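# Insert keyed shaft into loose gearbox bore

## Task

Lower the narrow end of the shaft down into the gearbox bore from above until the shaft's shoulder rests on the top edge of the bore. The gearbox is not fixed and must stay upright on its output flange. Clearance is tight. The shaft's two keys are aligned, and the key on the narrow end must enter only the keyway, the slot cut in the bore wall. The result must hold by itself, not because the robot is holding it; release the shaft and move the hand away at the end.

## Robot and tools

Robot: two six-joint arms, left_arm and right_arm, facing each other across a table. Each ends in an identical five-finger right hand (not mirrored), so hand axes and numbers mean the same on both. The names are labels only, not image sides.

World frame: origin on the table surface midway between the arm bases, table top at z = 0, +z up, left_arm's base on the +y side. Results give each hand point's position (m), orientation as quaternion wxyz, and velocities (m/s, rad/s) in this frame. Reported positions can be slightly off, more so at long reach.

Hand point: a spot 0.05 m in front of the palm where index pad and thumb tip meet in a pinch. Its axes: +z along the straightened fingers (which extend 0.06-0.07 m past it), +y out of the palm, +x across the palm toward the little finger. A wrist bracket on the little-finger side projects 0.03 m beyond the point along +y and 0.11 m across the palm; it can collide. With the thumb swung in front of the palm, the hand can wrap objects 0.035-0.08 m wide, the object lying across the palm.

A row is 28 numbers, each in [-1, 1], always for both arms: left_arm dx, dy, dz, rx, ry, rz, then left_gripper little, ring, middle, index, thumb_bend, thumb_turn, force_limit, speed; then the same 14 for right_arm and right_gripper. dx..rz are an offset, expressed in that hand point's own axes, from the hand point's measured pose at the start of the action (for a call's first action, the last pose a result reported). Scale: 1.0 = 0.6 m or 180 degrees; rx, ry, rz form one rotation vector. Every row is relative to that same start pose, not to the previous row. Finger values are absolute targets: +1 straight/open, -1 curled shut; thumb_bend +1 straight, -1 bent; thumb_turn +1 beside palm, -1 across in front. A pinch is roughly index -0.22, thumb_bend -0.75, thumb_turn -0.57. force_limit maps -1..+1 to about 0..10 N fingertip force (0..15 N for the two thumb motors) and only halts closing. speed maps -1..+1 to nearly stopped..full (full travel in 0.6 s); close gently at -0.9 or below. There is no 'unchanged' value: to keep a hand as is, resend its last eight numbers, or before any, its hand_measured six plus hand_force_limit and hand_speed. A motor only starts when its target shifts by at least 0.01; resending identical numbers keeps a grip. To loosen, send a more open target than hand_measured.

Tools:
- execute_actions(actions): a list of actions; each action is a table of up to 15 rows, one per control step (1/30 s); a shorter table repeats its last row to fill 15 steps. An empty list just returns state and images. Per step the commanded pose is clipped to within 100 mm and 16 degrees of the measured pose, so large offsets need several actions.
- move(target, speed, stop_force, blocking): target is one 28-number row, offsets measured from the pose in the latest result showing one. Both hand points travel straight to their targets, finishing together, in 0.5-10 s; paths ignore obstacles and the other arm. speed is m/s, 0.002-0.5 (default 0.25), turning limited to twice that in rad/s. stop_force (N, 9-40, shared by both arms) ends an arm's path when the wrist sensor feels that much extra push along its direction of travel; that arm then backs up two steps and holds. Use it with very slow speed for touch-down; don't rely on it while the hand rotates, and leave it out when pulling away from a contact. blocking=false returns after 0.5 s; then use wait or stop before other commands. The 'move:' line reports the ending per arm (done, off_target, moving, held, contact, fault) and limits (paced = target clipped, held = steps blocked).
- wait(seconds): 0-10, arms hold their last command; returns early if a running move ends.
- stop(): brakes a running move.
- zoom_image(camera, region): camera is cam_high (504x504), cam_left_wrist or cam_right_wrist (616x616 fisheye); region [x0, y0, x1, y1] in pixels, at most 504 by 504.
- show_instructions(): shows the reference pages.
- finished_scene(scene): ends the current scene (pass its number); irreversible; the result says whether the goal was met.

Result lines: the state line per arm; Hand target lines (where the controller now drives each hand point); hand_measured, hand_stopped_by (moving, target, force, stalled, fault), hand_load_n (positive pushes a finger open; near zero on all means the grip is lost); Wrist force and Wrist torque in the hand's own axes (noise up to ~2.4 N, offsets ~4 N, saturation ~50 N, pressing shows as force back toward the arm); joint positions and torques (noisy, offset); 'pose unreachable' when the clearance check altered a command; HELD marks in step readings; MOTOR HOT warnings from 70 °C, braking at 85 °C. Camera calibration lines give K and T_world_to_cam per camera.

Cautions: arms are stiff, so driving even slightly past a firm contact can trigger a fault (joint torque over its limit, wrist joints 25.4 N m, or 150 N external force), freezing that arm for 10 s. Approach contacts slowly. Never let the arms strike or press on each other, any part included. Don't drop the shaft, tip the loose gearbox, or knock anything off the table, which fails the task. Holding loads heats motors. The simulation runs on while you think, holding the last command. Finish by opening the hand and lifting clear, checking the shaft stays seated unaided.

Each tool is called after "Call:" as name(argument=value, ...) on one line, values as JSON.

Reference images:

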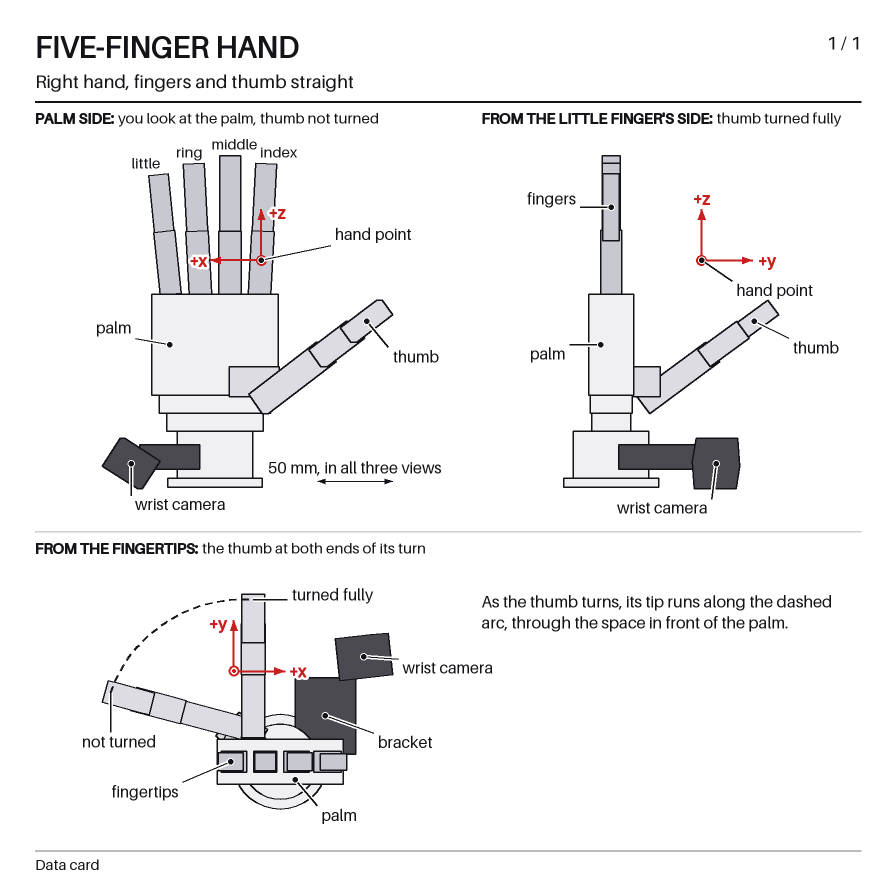

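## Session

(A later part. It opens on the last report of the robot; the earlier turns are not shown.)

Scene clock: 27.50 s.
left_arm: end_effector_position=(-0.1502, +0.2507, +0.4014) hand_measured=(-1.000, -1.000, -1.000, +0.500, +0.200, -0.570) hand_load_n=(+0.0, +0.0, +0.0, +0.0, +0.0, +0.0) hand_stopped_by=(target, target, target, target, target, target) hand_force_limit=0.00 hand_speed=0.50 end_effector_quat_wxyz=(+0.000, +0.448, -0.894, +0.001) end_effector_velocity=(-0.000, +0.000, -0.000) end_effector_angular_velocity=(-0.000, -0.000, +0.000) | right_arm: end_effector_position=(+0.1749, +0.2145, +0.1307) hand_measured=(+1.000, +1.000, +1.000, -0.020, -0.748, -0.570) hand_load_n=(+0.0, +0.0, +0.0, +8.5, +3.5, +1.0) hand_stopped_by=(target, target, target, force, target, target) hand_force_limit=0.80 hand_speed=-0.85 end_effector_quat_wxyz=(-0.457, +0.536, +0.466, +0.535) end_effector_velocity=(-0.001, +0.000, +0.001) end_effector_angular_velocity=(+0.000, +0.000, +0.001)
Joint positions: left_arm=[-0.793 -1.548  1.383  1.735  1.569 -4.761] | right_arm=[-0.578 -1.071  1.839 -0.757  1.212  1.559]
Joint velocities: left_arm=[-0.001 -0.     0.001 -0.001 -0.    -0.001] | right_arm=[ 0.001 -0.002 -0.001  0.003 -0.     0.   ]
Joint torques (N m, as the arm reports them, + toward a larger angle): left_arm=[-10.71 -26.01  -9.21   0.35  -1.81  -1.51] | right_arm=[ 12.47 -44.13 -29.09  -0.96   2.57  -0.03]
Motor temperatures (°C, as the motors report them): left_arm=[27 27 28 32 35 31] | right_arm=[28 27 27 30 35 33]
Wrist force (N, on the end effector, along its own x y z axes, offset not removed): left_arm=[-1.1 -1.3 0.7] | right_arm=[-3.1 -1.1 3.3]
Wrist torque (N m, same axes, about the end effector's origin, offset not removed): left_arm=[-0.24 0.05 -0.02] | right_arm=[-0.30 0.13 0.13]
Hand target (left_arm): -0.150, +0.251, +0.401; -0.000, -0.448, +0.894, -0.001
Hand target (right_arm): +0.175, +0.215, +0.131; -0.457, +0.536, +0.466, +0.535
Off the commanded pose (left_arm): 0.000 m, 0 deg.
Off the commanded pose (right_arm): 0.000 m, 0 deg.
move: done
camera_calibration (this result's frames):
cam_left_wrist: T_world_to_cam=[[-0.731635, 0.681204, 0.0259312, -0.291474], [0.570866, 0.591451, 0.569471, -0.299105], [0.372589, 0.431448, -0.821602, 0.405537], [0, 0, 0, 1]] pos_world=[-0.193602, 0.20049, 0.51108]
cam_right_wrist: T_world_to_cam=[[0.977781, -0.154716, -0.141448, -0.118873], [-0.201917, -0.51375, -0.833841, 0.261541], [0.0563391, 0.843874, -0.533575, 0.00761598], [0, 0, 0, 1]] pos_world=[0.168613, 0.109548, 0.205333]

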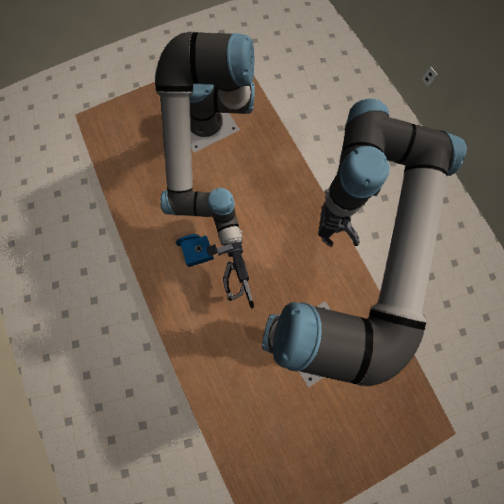

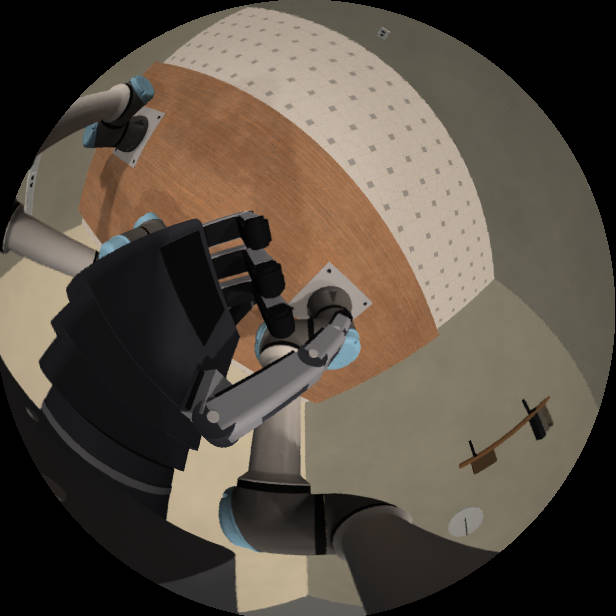

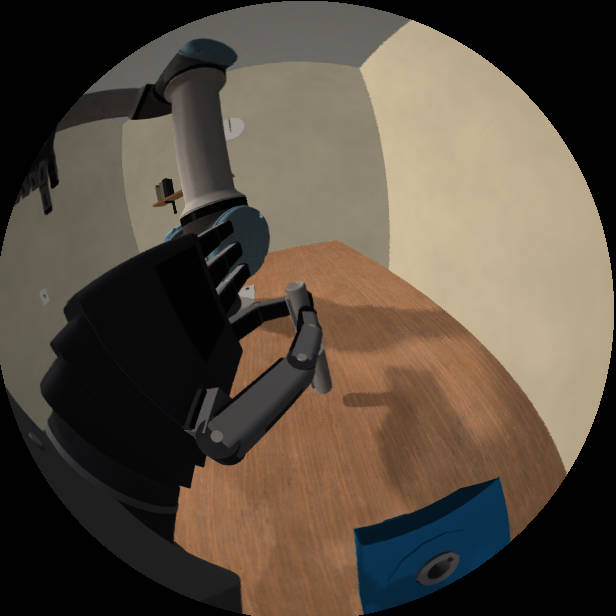

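Call:
move(target=[0,0,0,0,0,0,-1,-1,-1,0.5,0.2,-0.57,0,0.5,0.28,-0.07,-0.37,0.14,0,0,1,1,1,-0.35,-0.75,-0.57,1,-0.85], speed=0.2)

Call:
move(target=[0,0,0,0,0,0,-1,-1,-1,0.5,0.2,-0.57,0,0.5,0,0,0,0,0,-0.33,1,1,1,-0.35,-0.75,-0.57,1,-0.85], speed=0.2)

Scene clock: 29.93 s.
left_arm: end_effector_position=(-0.1502, +0.2507, +0.4014) hand_measured=(-1.000, -1.000, -1.000, +0.500, +0.200, -0.570) hand_load_n=(+0.0, +0.0, +0.0, +0.0, +0.0, +0.0) hand_stopped_by=(target, target, target, target, target, target) hand_force_limit=0.00 hand_speed=0.50 end_effector_quat_wxyz=(+0.000, +0.448, -0.894, +0.001) end_effector_velocity=(+0.001, +0.000, +0.000) end_effector_angular_velocity=(-0.002, -0.000, +0.003) | right_arm: end_effector_position=(+0.0991, +0.0028, +0.3005) hand_measured=(+1.000, +1.000, +1.000, -0.026, -0.748, -0.570) hand_load_n=(+0.0, +0.0, +0.0, +10.0, +4.0, +1.0) hand_stopped_by=(target, target, target, force, target, target) hand_force_limit=1.00 hand_speed=-0.85 end_effector_quat_wxyz=(-0.563, +0.424, +0.571, +0.420) end_effector_velocity=(-0.000, -0.001, +0.000) end_effector_angular_velocity=(-0.003, -0.001, +0.003)
Joint positions: left_arm=[-0.793 -1.548  1.383  1.735  1.569 -4.761] | right_arm=[-1.067 -1.787  2.163 -0.333  0.284  1.528]
Joint velocities: left_arm=[ 0.001 -0.001 -0.     0.    -0.001 -0.002] | right_arm=[-0.004  0.    -0.003  0.015 -0.007 -0.012]
Joint torques (N m, as the arm reports them, + toward a larger angle): left_arm=[-10.82 -25.83  -9.64   0.48  -1.77  -1.51] | right_arm=[-14.96 -15.36 -32.08   0.67  -2.62  -1.69]
Motor temperatures (°C, as the motors report them): left_arm=[27 27 28 32 35 31] | right_arm=[28 27 27 30 35 33]
Wrist force (N, on the end effector, along its own x y z axes, offset not removed): left_arm=[-6.7 -2.1 0.0] | right_arm=[-3.9 0.5 -0.8]
Wrist torque (N m, same axes, about the end effector's origin, offset not removed): left_arm=[-0.21 0.93 -0.67] | right_arm=[0.05 0.37 -0.10]
Hand target (left_arm): -0.150, +0.251, +0.401; -0.000, -0.448, +0.894, -0.001
Hand target (right_arm): +0.099, +0.003, +0.301; +0.563, -0.424, -0.571, -0.420
Off the commanded pose (left_arm): 0.000 m, 0 deg.
Off the commanded pose (right_arm): 0.000 m, 0 deg.
move: done
camera_calibration (this result's frames):
cam_left_wrist: T_world_to_cam=[[-0.731635, 0.681204, 0.0259313, -0.291474], [0.570866, 0.591451, 0.569471, -0.299104], [0.372589, 0.431448, -0.821602, 0.405537], [0, 0, 0, 1]] pos_world=[-0.193602, 0.20049, 0.51108]
cam_right_wrist: T_world_to_cam=[[0.950018, 0.275597, -0.146672, -0.0504159], [0.0321982, -0.553797, -0.832029, 0.255395], [-0.310531, 0.78572, -0.53499, 0.318083], [0, 0, 0, 1]] pos_world=[0.138447, -0.0945929, 0.375273]

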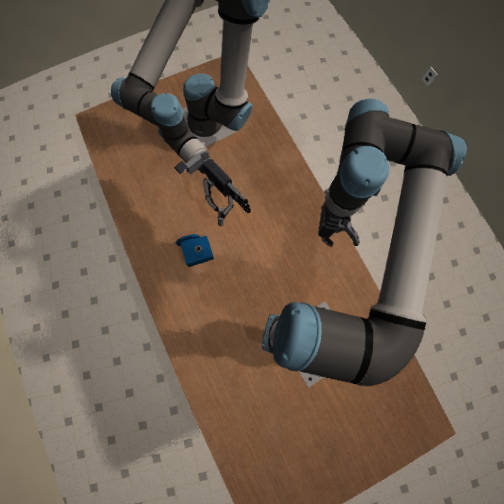

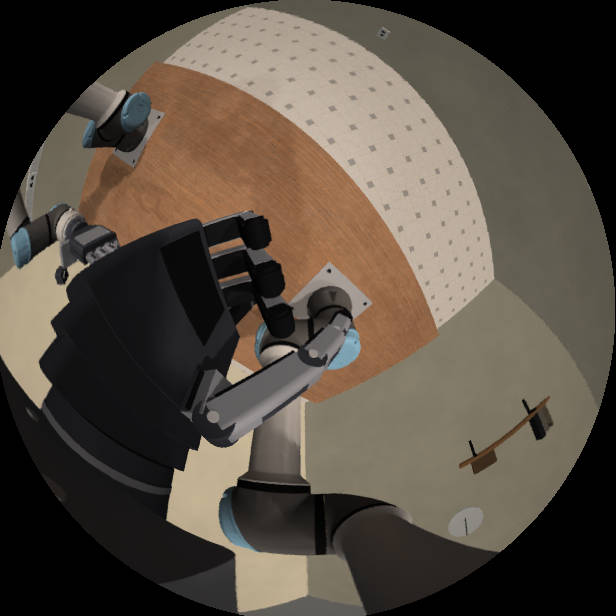

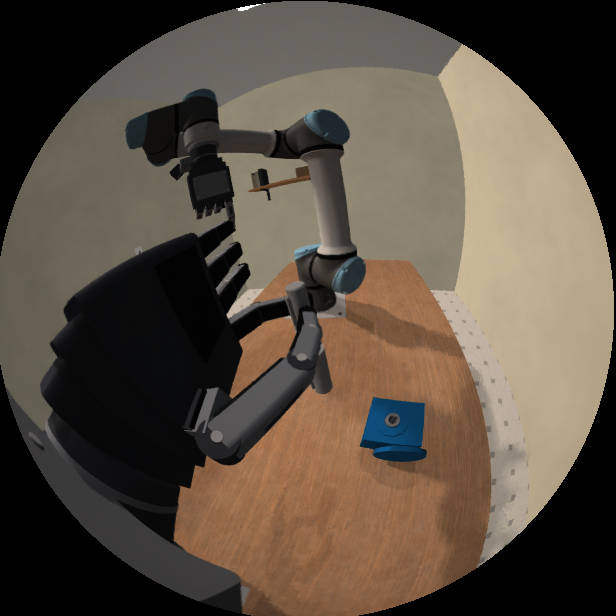

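Scene clock: 32.97 s.
left_arm: end_effector_position=(-0.1502, +0.2507, +0.4014) hand_measured=(-1.000, -1.000, -1.000, +0.500, +0.200, -0.570) hand_load_n=(+0.0, +0.0, +0.0, +0.0, +0.0, +0.0) hand_stopped_by=(target, target, target, target, target, target) hand_force_limit=0.00 hand_speed=0.50 end_effector_quat_wxyz=(+0.000, +0.448, -0.894, +0.001) end_effector_velocity=(+0.001, +0.000, -0.001) end_effector_angular_velocity=(+0.003, -0.002, -0.001) | right_arm: end_effector_position=(+0.0993, +0.0029, +0.3004) hand_measured=(+1.000, +1.000, +1.000, -0.026, -0.746, -0.570) hand_load_n=(+0.0, +0.0, +0.0, +10.5, +4.0, +0.5) hand_stopped_by=(target, target, target, force, target, target) hand_force_limit=1.00 hand_speed=-0.85 end_effector_quat_wxyz=(-0.281, +0.085, +0.706, +0.644) end_effector_velocity=(+0.000, +0.000, +0.001) end_effector_angular_velocity=(-0.000, -0.010, +0.001)
Joint positions: left_arm=[-0.793 -1.548  1.383  1.735  1.569 -4.761] | right_arm=[-1.073 -1.69   2.279 -0.547  0.278  0.492]
Joint velocities: left_arm=[ 0.001 -0.     0.002  0.001  0.     0.002] | right_arm=[-0.001  0.003 -0.007  0.016 -0.002 -0.021]
Joint torques (N m, as the arm reports them, + toward a larger angle): left_arm=[-10.84 -25.78  -9.45   0.23  -1.74  -1.36] | right_arm=[-14.98  -3.74 -30.56   0.91  -2.81  -1.6 ]
Motor temperatures (°C, as the motors report them): left_arm=[27 27 28 32 35 31] | right_arm=[28 27 27 30 35 33]
Wrist force (N, on the end effector, along its own x y z axes, offset not removed): left_arm=[-5.5 0.6 2.0] | right_arm=[-2.1 -4.1 1.7]
Wrist torque (N m, same axes, about the end effector's origin, offset not removed): left_arm=[0.13 0.92 -0.21] | right_arm=[-0.59 0.40 -0.01]
Hand target (left_arm): -0.150, +0.251, +0.401; -0.000, -0.448, +0.894, -0.001
Hand target (right_arm): +0.099, +0.003, +0.300; -0.281, +0.085, +0.706, +0.644
Off the commanded pose (left_arm): 0.000 m, 0 deg.
Off the commanded pose (right_arm): 0.000 m, 0 deg.
move: done
camera_calibration (this result's frames):
cam_left_wrist: T_world_to_cam=[[-0.731635, 0.681204, 0.0259311, -0.291474], [0.570866, 0.591451, 0.569471, -0.299105], [0.372589, 0.431448, -0.821602, 0.405537], [0, 0, 0, 1]] pos_world=[-0.193602, 0.20049, 0.51108]
cam_right_wrist: T_world_to_cam=[[0.603294, 0.182585, 0.776337, -0.293185], [0.78229, -0.324801, -0.531532, 0.0899698], [0.155105, 0.927991, -0.338785, 0.212464], [0, 0, 0, 1]] pos_world=[0.0735398, -0.114412, 0.347411]

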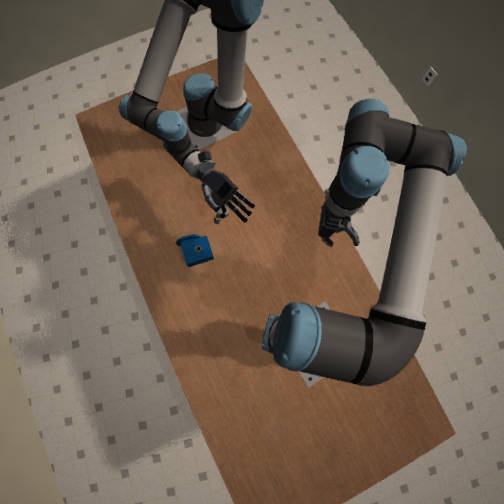

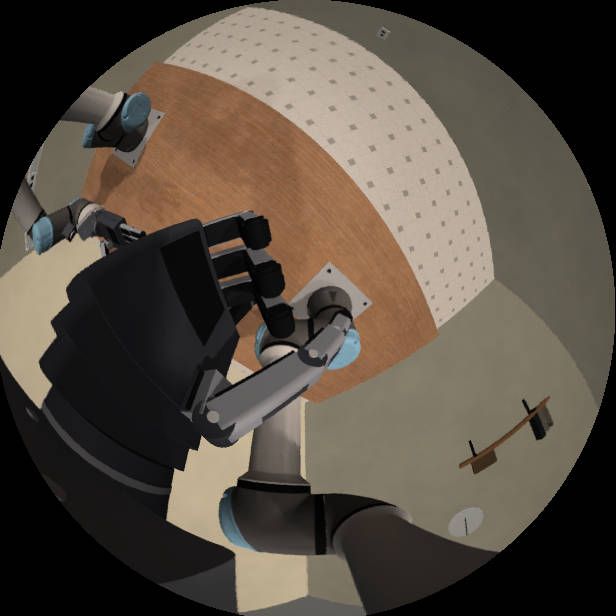

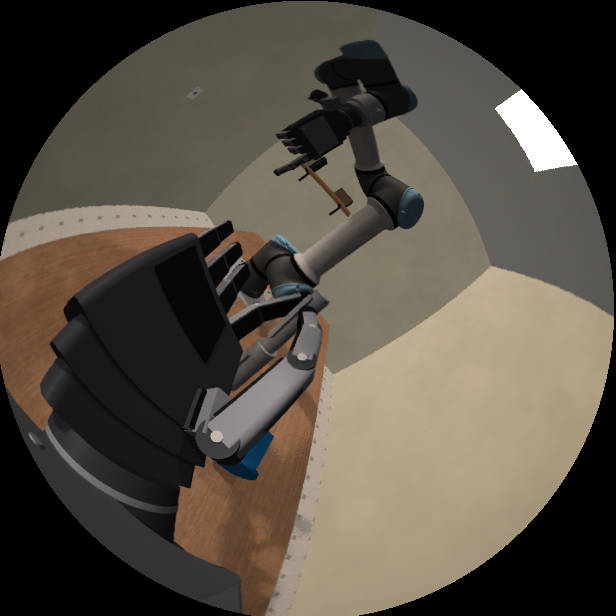

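Call:
move(target=[0,0,0,0,0,0,1,1,1,0.5,-0.75,-0.57,0,0.5,0.05,0.087,0,0,0,0.33,1,1,1,-0.35,-0.75,-0.57,1,-0.85], speed=0.25)

Call:
move(target=[0.1,-0.283,0.25,0.492,0.105,0.105,1,1,1,0.5,-0.75,-0.57,0,0.5,0,0,0,0,0,0,1,1,1,-0.35,-0.75,-0.57,1,-0.85], speed=0.3)

Scene clock: 36.33 s.
left_arm: end_effector_position=(-0.1502, +0.2507, +0.4014) hand_measured=(+1.000, +1.000, +1.000, +0.500, -0.750, -0.570) hand_load_n=(+0.0, +0.0, +0.0, +0.0, +0.0, +0.0) hand_stopped_by=(target, target, target, target, target, target) hand_force_limit=0.00 hand_speed=0.50 end_effector_quat_wxyz=(+0.000, +0.448, -0.894, +0.001) end_effector_velocity=(-0.000, -0.001, +0.001) end_effector_angular_velocity=(-0.004, +0.004, +0.001) | right_arm: end_effector_position=(+0.0994, +0.0036, +0.3608) hand_measured=(+1.000, +1.000, +1.000, -0.026, -0.750, -0.570) hand_load_n=(+0.0, +0.0, +0.0, +0.0, +0.0, +0.0) hand_stopped_by=(target, target, target, force, target, target) hand_force_limit=1.00 hand_speed=-0.85 end_effector_quat_wxyz=(-0.563, +0.424, +0.571, +0.420) end_effector_velocity=(+0.000, -0.000, -0.000) end_effector_angular_velocity=(+0.001, +0.011, -0.002)
Joint positions: left_arm=[-0.793 -1.548  1.383  1.735  1.569 -4.761] | right_arm=[-1.065 -1.832  2.035 -0.161  0.286  1.528]
Joint velocities: left_arm=[ 0.    -0.001 -0.003 -0.001  0.    -0.001] | right_arm=[-0.001 -0.004  0.005 -0.015  0.001  0.024]
Joint torques (N m, as the arm reports them, + toward a larger angle): left_arm=[-10.86 -24.59  -9.83   0.4   -1.43  -1.45] | right_arm=[-15.51 -15.76 -11.13  -1.79  -2.84   1.61]
Motor temperatures (°C, as the motors report them): left_arm=[27 27 28 32 35 31] | right_arm=[28 27 27 30 35 33]
Wrist force (N, on the end effector, along its own x y z axes, offset not removed): left_arm=[0.3 -0.6 -1.7] | right_arm=[-1.0 -1.7 -0.8]
Wrist torque (N m, same axes, about the end effector's origin, offset not removed): left_arm=[0.09 -0.15 0.00] | right_arm=[-0.34 0.46 0.04]
Hand target (left_arm): -0.150, +0.251, +0.401; -0.000, -0.448, +0.894, -0.001
Hand target (right_arm): +0.099, +0.004, +0.361; +0.564, -0.424, -0.571, -0.420
Off the commanded pose (left_arm): 0.000 m, 0 deg.
Off the commanded pose (right_arm): 0.000 m, 0 deg.
move: done
camera_calibration (this result's frames):
cam_left_wrist: T_world_to_cam=[[-0.731634, 0.681204, 0.0259294, -0.291472], [0.570866, 0.591452, 0.569471, -0.299105], [0.37259, 0.431447, -0.821602, 0.405538], [0, 0, 0, 1]] pos_world=[-0.193602, 0.20049, 0.51108]
cam_right_wrist: T_world_to_cam=[[0.950052, 0.275637, -0.146375, -0.0421678], [0.0324495, -0.553712, -0.832076, 0.305987], [-0.3104, 0.785765, -0.535, 0.349804], [0, 0, 0, 1]] pos_world=[0.138712, -0.0938121, 0.435577]

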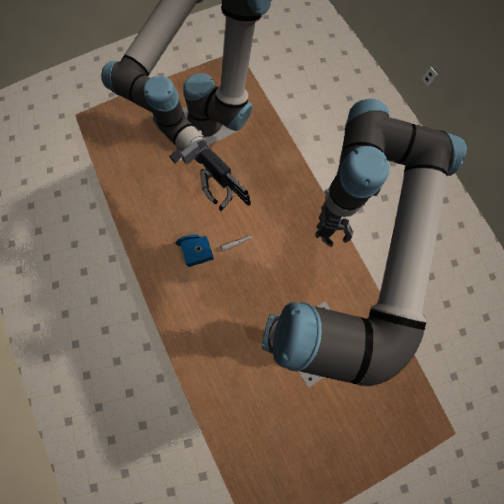

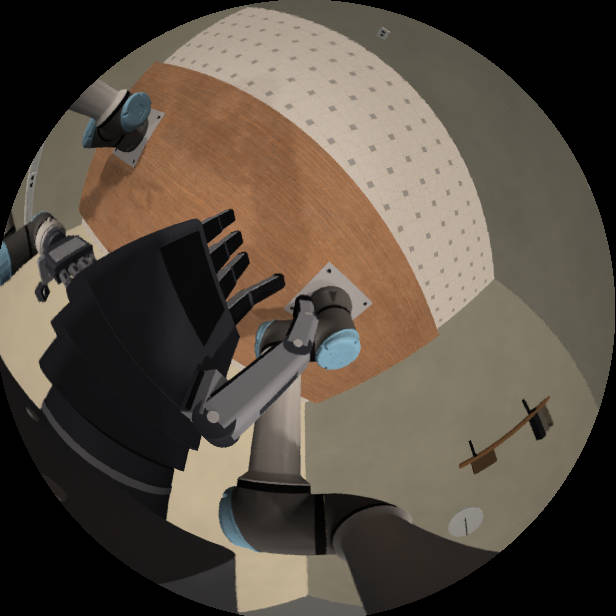

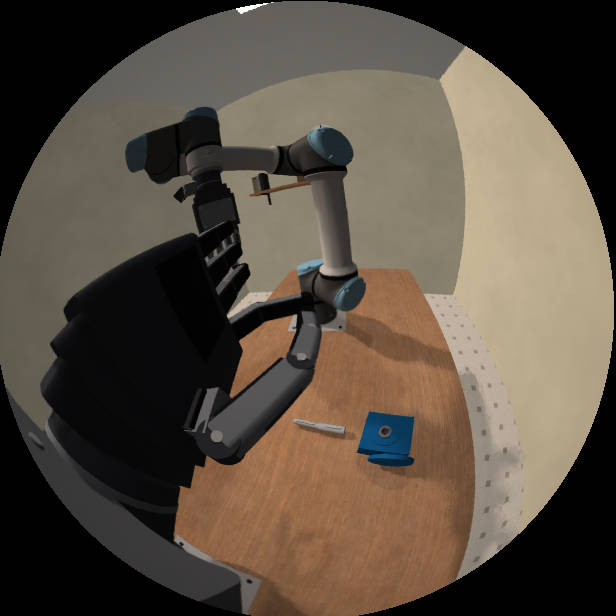

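Scene clock: 39.90 s.
left_arm: end_effector_position=(-0.0495, +0.1009, +0.2517) hand_measured=(+1.000, +1.000, +1.000, +0.500, -0.750, -0.570) hand_load_n=(+0.0, +0.0, +0.0, +0.0, +0.0, +0.0) hand_stopped_by=(target, target, target, target, target, target) hand_force_limit=0.00 hand_speed=0.50 end_effector_quat_wxyz=(+0.177, -0.178, +0.685, -0.684) end_effector_velocity=(-0.000, +0.000, +0.000) end_effector_angular_velocity=(-0.019, -0.006, +0.002) | right_arm: end_effector_position=(+0.0994, +0.0036, +0.3608) hand_measured=(+1.000, +1.000, +1.000, -0.026, -0.750, -0.570) hand_load_n=(+0.0, +0.0, +0.0, +0.0, +0.0, +0.0) hand_stopped_by=(target, target, target, force, target, target) hand_force_limit=1.00 hand_speed=-0.85 end_effector_quat_wxyz=(-0.563, +0.424, +0.571, +0.420) end_effector_velocity=(+0.000, -0.000, -0.000) end_effector_angular_velocity=(-0.000, +0.000, -0.001)
Joint positions: left_arm=[-1.332 -1.375  2.583  1.924  0.165 -6.275] | right_arm=[-1.065 -1.832  2.035 -0.161  0.286  1.528]
Joint velocities: left_arm=[-0.006 -0.001  0.032  0.084  0.008 -0.118] | right_arm=[-0.    -0.     0.     0.001  0.    -0.   ]
Joint torques (N m, as the arm reports them, + toward a larger angle): left_arm=[-10.84  -9.12   0.61   2.17   1.77  -1.53] | right_arm=[  0.08   0.86 -32.76   1.02   1.23  -1.55]
Motor temperatures (°C, as the motors report them): left_arm=[27 27 28 32 35 31] | right_arm=[28 27 27 30 35 33]
Wrist force (N, on the end effector, along its own x y z axes, offset not removed): left_arm=[-3.6 -0.9 2.7] | right_arm=[-0.2 -1.7 1.7]
Wrist torque (N m, same axes, about the end effector's origin, offset not removed): left_arm=[-0.25 0.40 -0.34] | right_arm=[-0.64 0.18 0.24]
Hand target (left_arm): -0.050, +0.101, +0.252; +0.177, -0.178, +0.684, -0.685
Hand target (right_arm): +0.099, +0.004, +0.361; +0.563, -0.424, -0.571, -0.420
Off the commanded pose (left_arm): 0.001 m, 0 deg.
Off the commanded pose (right_arm): 0.000 m, 0 deg.
joint sent to its limit (left arm) — the command would take joint 6 (wrist 3) past its lower limit, so that joint was sent only as far as its limit.
move: done
camera_calibration (this result's frames):
cam_left_wrist: T_world_to_cam=[[0.0787158, 0.0773764, -0.99389, 0.245867], [0.436028, 0.893889, 0.104124, -0.102782], [0.896484, -0.44156, 0.0366249, 0.207653], [0, 0, 0, 1]] pos_world=[-0.160695, 0.164542, 0.247461]
cam_right_wrist: T_world_to_cam=[[0.950055, 0.275627, -0.146375, -0.0421751], [0.0324436, -0.553712, -0.832076, 0.305985], [-0.310392, 0.785769, -0.534999, 0.349808], [0, 0, 0, 1]] pos_world=[0.138719, -0.0938158, 0.435577]

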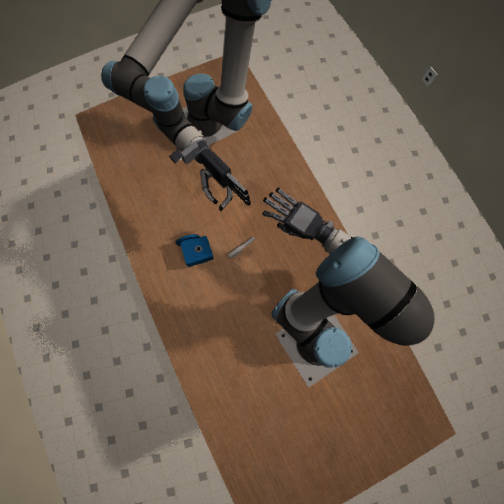

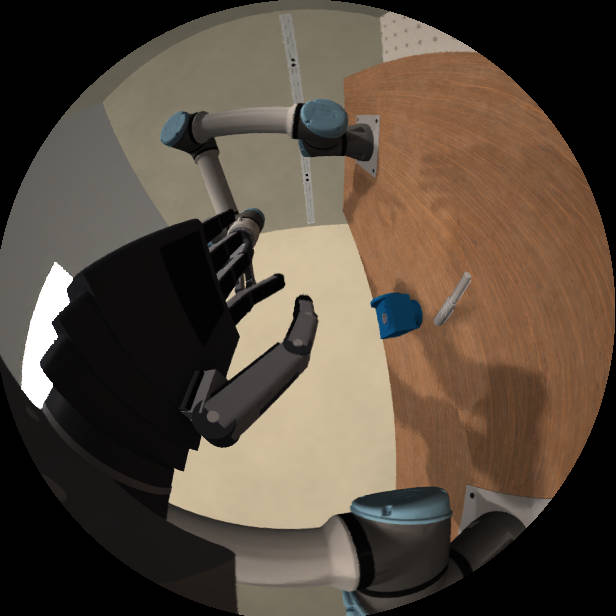

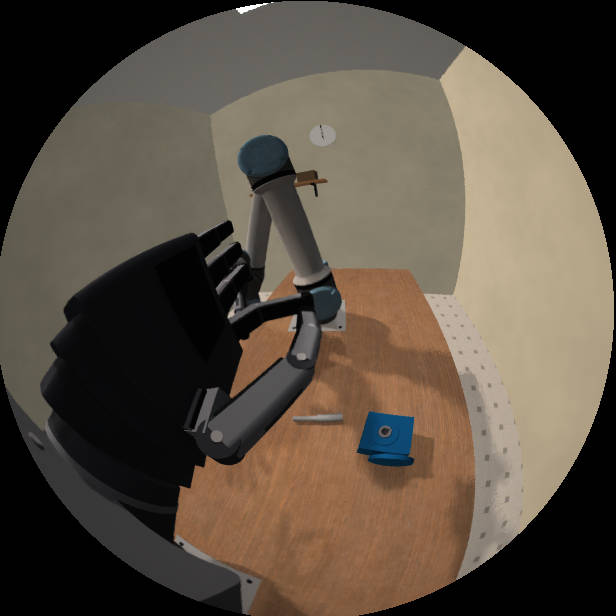

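Call:
move(target=[0.025,-0.25,-0.297,-0.492,-0.105,-0.105,1,1,1,0.5,-0.75,-0.57,0,0.5,-0.267,0.207,0.057,0,-0.5,0,1,1,1,1,1,1,1,0.5], speed=0.3)

Scene clock: 44.20 s.
left_arm: end_effector_position=(-0.1498, +0.2489, +0.4018) hand_measured=(+1.000, +1.000, +1.000, +0.500, -0.750, -0.570) hand_load_n=(+0.0, +0.0, +0.0, +0.0, +0.0, +0.0) hand_stopped_by=(target, target, target, target, target, target) hand_force_limit=0.00 hand_speed=0.50 end_effector_quat_wxyz=(-0.000, +0.448, -0.894, -0.000) end_effector_velocity=(+0.000, +0.001, +0.000) end_effector_angular_velocity=(+0.005, +0.003, -0.000) | right_arm: end_effector_position=(+0.2098, +0.0703, +0.2009) hand_measured=(+1.000, +1.000, +1.000, +1.000, +1.000, +1.000) hand_load_n=(+0.0, +0.0, +0.0, +0.0, +0.0, +0.0) hand_stopped_by=(target, target, target, target, target, target) hand_force_limit=1.00 hand_speed=0.50 end_effector_quat_wxyz=(+0.006, +0.598, +0.802, -0.002) end_effector_velocity=(+0.000, +0.000, -0.000) end_effector_angular_velocity=(-0.011, +0.001, -0.002)
Joint positions: left_arm=[-0.787 -1.543  1.377  1.737  1.571 -4.754] | right_arm=[-0.582 -0.728  0.715  1.588  1.582  0.77 ]
Joint velocities: left_arm=[ 0.003  0.001 -0.     0.002  0.005  0.003] | right_arm=[ 0.002  0.012 -0.018  0.016  0.005  0.004]
Joint torques (N m, as the arm reports them, + toward a larger angle): left_arm=[ 12.75 -13.31 -27.72   4.35   1.96   2.16] | right_arm=[ 12.8  -40.59 -30.47   3.98   2.65   1.65]
Motor temperatures (°C, as the motors report them): left_arm=[27 27 28 32 35 31] | right_arm=[28 27 27 30 35 33]
Wrist force (N, on the end effector, along its own x y z axes, offset not removed): left_arm=[-3.6 -3.1 -1.0] | right_arm=[-1.6 -1.3 3.9]
Wrist torque (N m, same axes, about the end effector's origin, offset not removed): left_arm=[-0.22 0.57 -0.06] | right_arm=[-0.44 0.23 -0.02]
Hand target (left_arm): -0.150, +0.249, +0.402; +0.000, -0.448, +0.894, +0.000
Hand target (right_arm): +0.210, +0.070, +0.201; +0.006, +0.598, +0.802, -0.002
Off the commanded pose (left_arm): 0.001 m, 0 deg.
Off the commanded pose (right_arm): 0.000 m, 0 deg.
move: done
camera_calibration (this result's frames):
cam_left_wrist: T_world_to_cam=[[-0.731391, 0.681387, 0.0279056, -0.290763], [0.571451, 0.590028, 0.57036, -0.298439], [0.372171, 0.433103, -0.820921, 0.405714], [0, 0, 0, 1]] pos_world=[-0.193113, 0.198494, 0.511391]
cam_right_wrist: T_world_to_cam=[[0.9901, 0.139749, 0.0131145, -0.219684], [0.110762, -0.835274, 0.538563, -0.0657693], [0.0862176, -0.531778, -0.842483, 0.317338], [0, 0, 0, 1]] pos_world=[0.197433, 0.144518, 0.305654]

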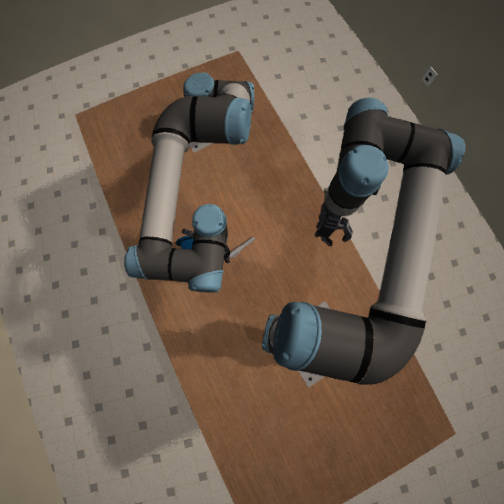

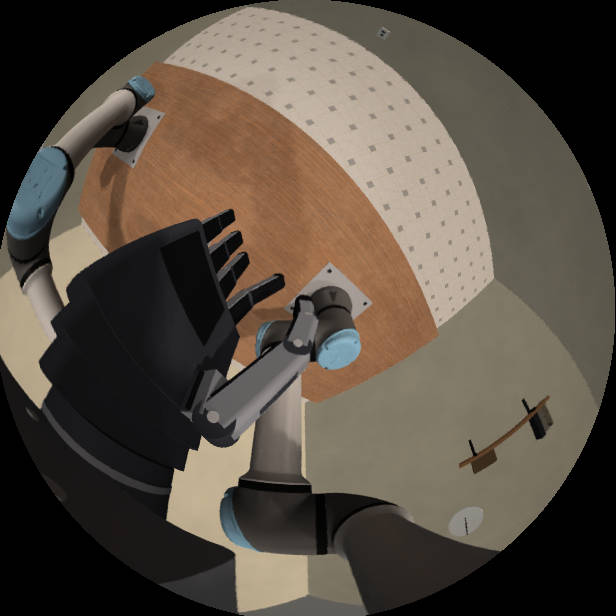

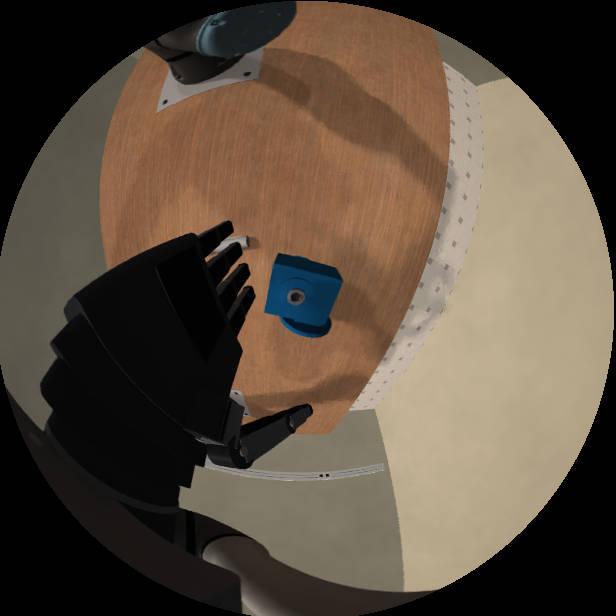

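Call:
move(target=[0,0,0,0,0,0,1,1,1,0.5,-0.75,-0.57,0,0.5,0.022,0,0.15,0,0,0,1,1,1,1,1,1,1,0.5], speed=0.15)

Scene clock: 45.47 s.
left_arm: end_effector_position=(-0.1498, +0.2490, +0.4018) hand_measured=(+1.000, +1.000, +1.000, +0.500, -0.750, -0.570) hand_load_n=(+0.0, +0.0, +0.0, +0.0, +0.0, +0.0) hand_stopped_by=(target, target, target, target, target, target) hand_force_limit=0.00 hand_speed=0.50 end_effector_quat_wxyz=(-0.000, +0.448, -0.894, -0.000) end_effector_velocity=(+0.000, +0.000, +0.000) end_effector_angular_velocity=(-0.001, +0.001, +0.002) | right_arm: end_effector_position=(+0.2067, +0.0821, +0.1109) hand_measured=(+1.000, +1.000, +1.000, +1.000, +1.000, +1.000) hand_load_n=(+0.0, +0.0, +0.0, +0.0, +0.0, +0.0) hand_stopped_by=(target, target, target, target, target, target) hand_force_limit=1.00 hand_speed=0.50 end_effector_quat_wxyz=(+0.006, +0.598, +0.802, -0.002) end_effector_velocity=(-0.000, +0.000, -0.001) end_effector_angular_velocity=(-0.001, +0.001, +0.000)
Joint positions: left_arm=[-0.787 -1.543  1.377  1.737  1.571 -4.754] | right_arm=[-0.569 -0.668  0.837  1.407  1.582  0.784]
Joint velocities: left_arm=[ 0.    -0.001 -0.     0.    -0.    -0.002] | right_arm=[ 0.     0.001  0.    -0.001 -0.     0.   ]
Joint torques (N m, as the arm reports them, + toward a larger angle): left_arm=[-11.43 -26.37 -27.13   0.82  -1.96  -1.41] | right_arm=[ 12.99 -41.2   -8.73   1.26  -2.6    1.72]
Motor temperatures (°C, as the motors report them): left_arm=[27 27 28 32 35 31] | right_arm=[28 27 27 30 35 33]
Wrist force (N, on the end effector, along its own x y z axes, offset not removed): left_arm=[-3.6 -1.9 1.7] | right_arm=[-1.4 -1.3 2.2]
Wrist torque (N m, same axes, about the end effector's origin, offset not removed): left_arm=[-0.45 0.36 -0.29] | right_arm=[-0.43 0.18 -0.01]
Hand target (left_arm): -0.150, +0.249, +0.402; +0.000, -0.448, +0.894, +0.000
Hand target (right_arm): +0.207, +0.082, +0.111; +0.006, +0.598, +0.802, -0.002
Off the commanded pose (left_arm): 0.000 m, 0 deg.
Off the commanded pose (right_arm): 0.000 m, 0 deg.
move: done
camera_calibration (this result's frames):
cam_left_wrist: T_world_to_cam=[[-0.7314, 0.681377, 0.0279102, -0.290761], [0.571422, 0.590008, 0.57041, -0.298476], [0.372197, 0.433146, -0.820886, 0.405691], [0, 0, 0, 1]] pos_world=[-0.193104, 0.198498, 0.511395]
cam_right_wrist: T_world_to_cam=[[0.990101, 0.139745, 0.0131261, -0.217151], [0.110752, -0.835271, 0.538569, -0.00703775], [0.0862261, -0.531783, -0.842479, 0.248035], [0, 0, 0, 1]] pos_world=[0.194393, 0.156368, 0.215605]

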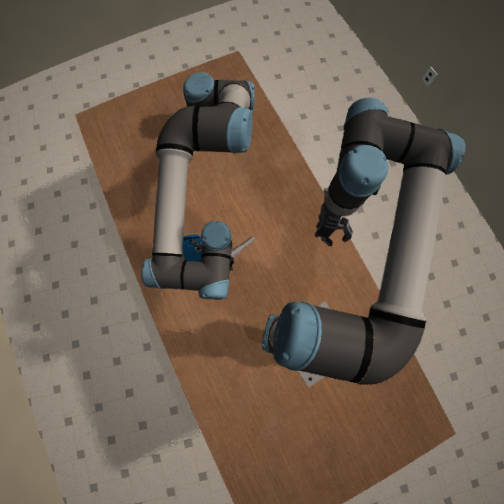

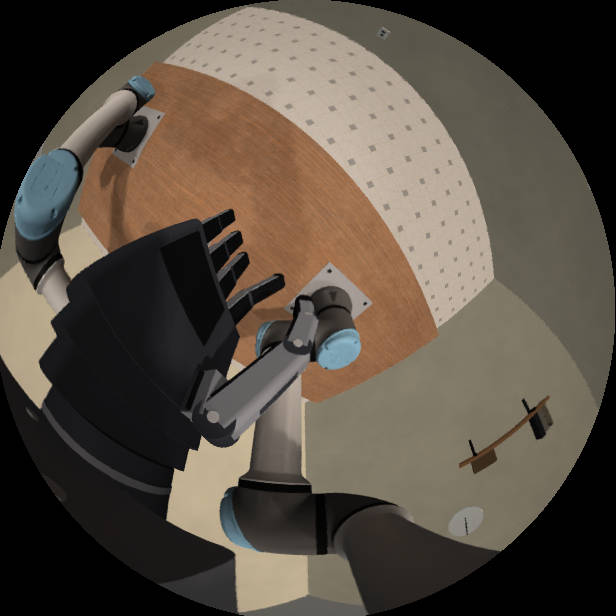

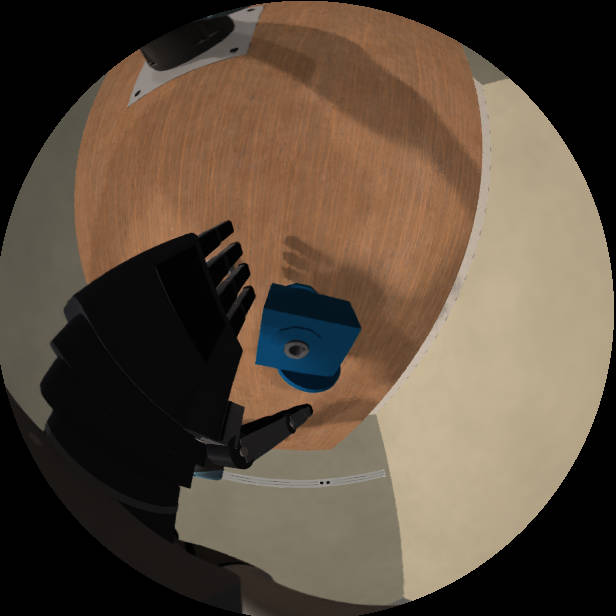

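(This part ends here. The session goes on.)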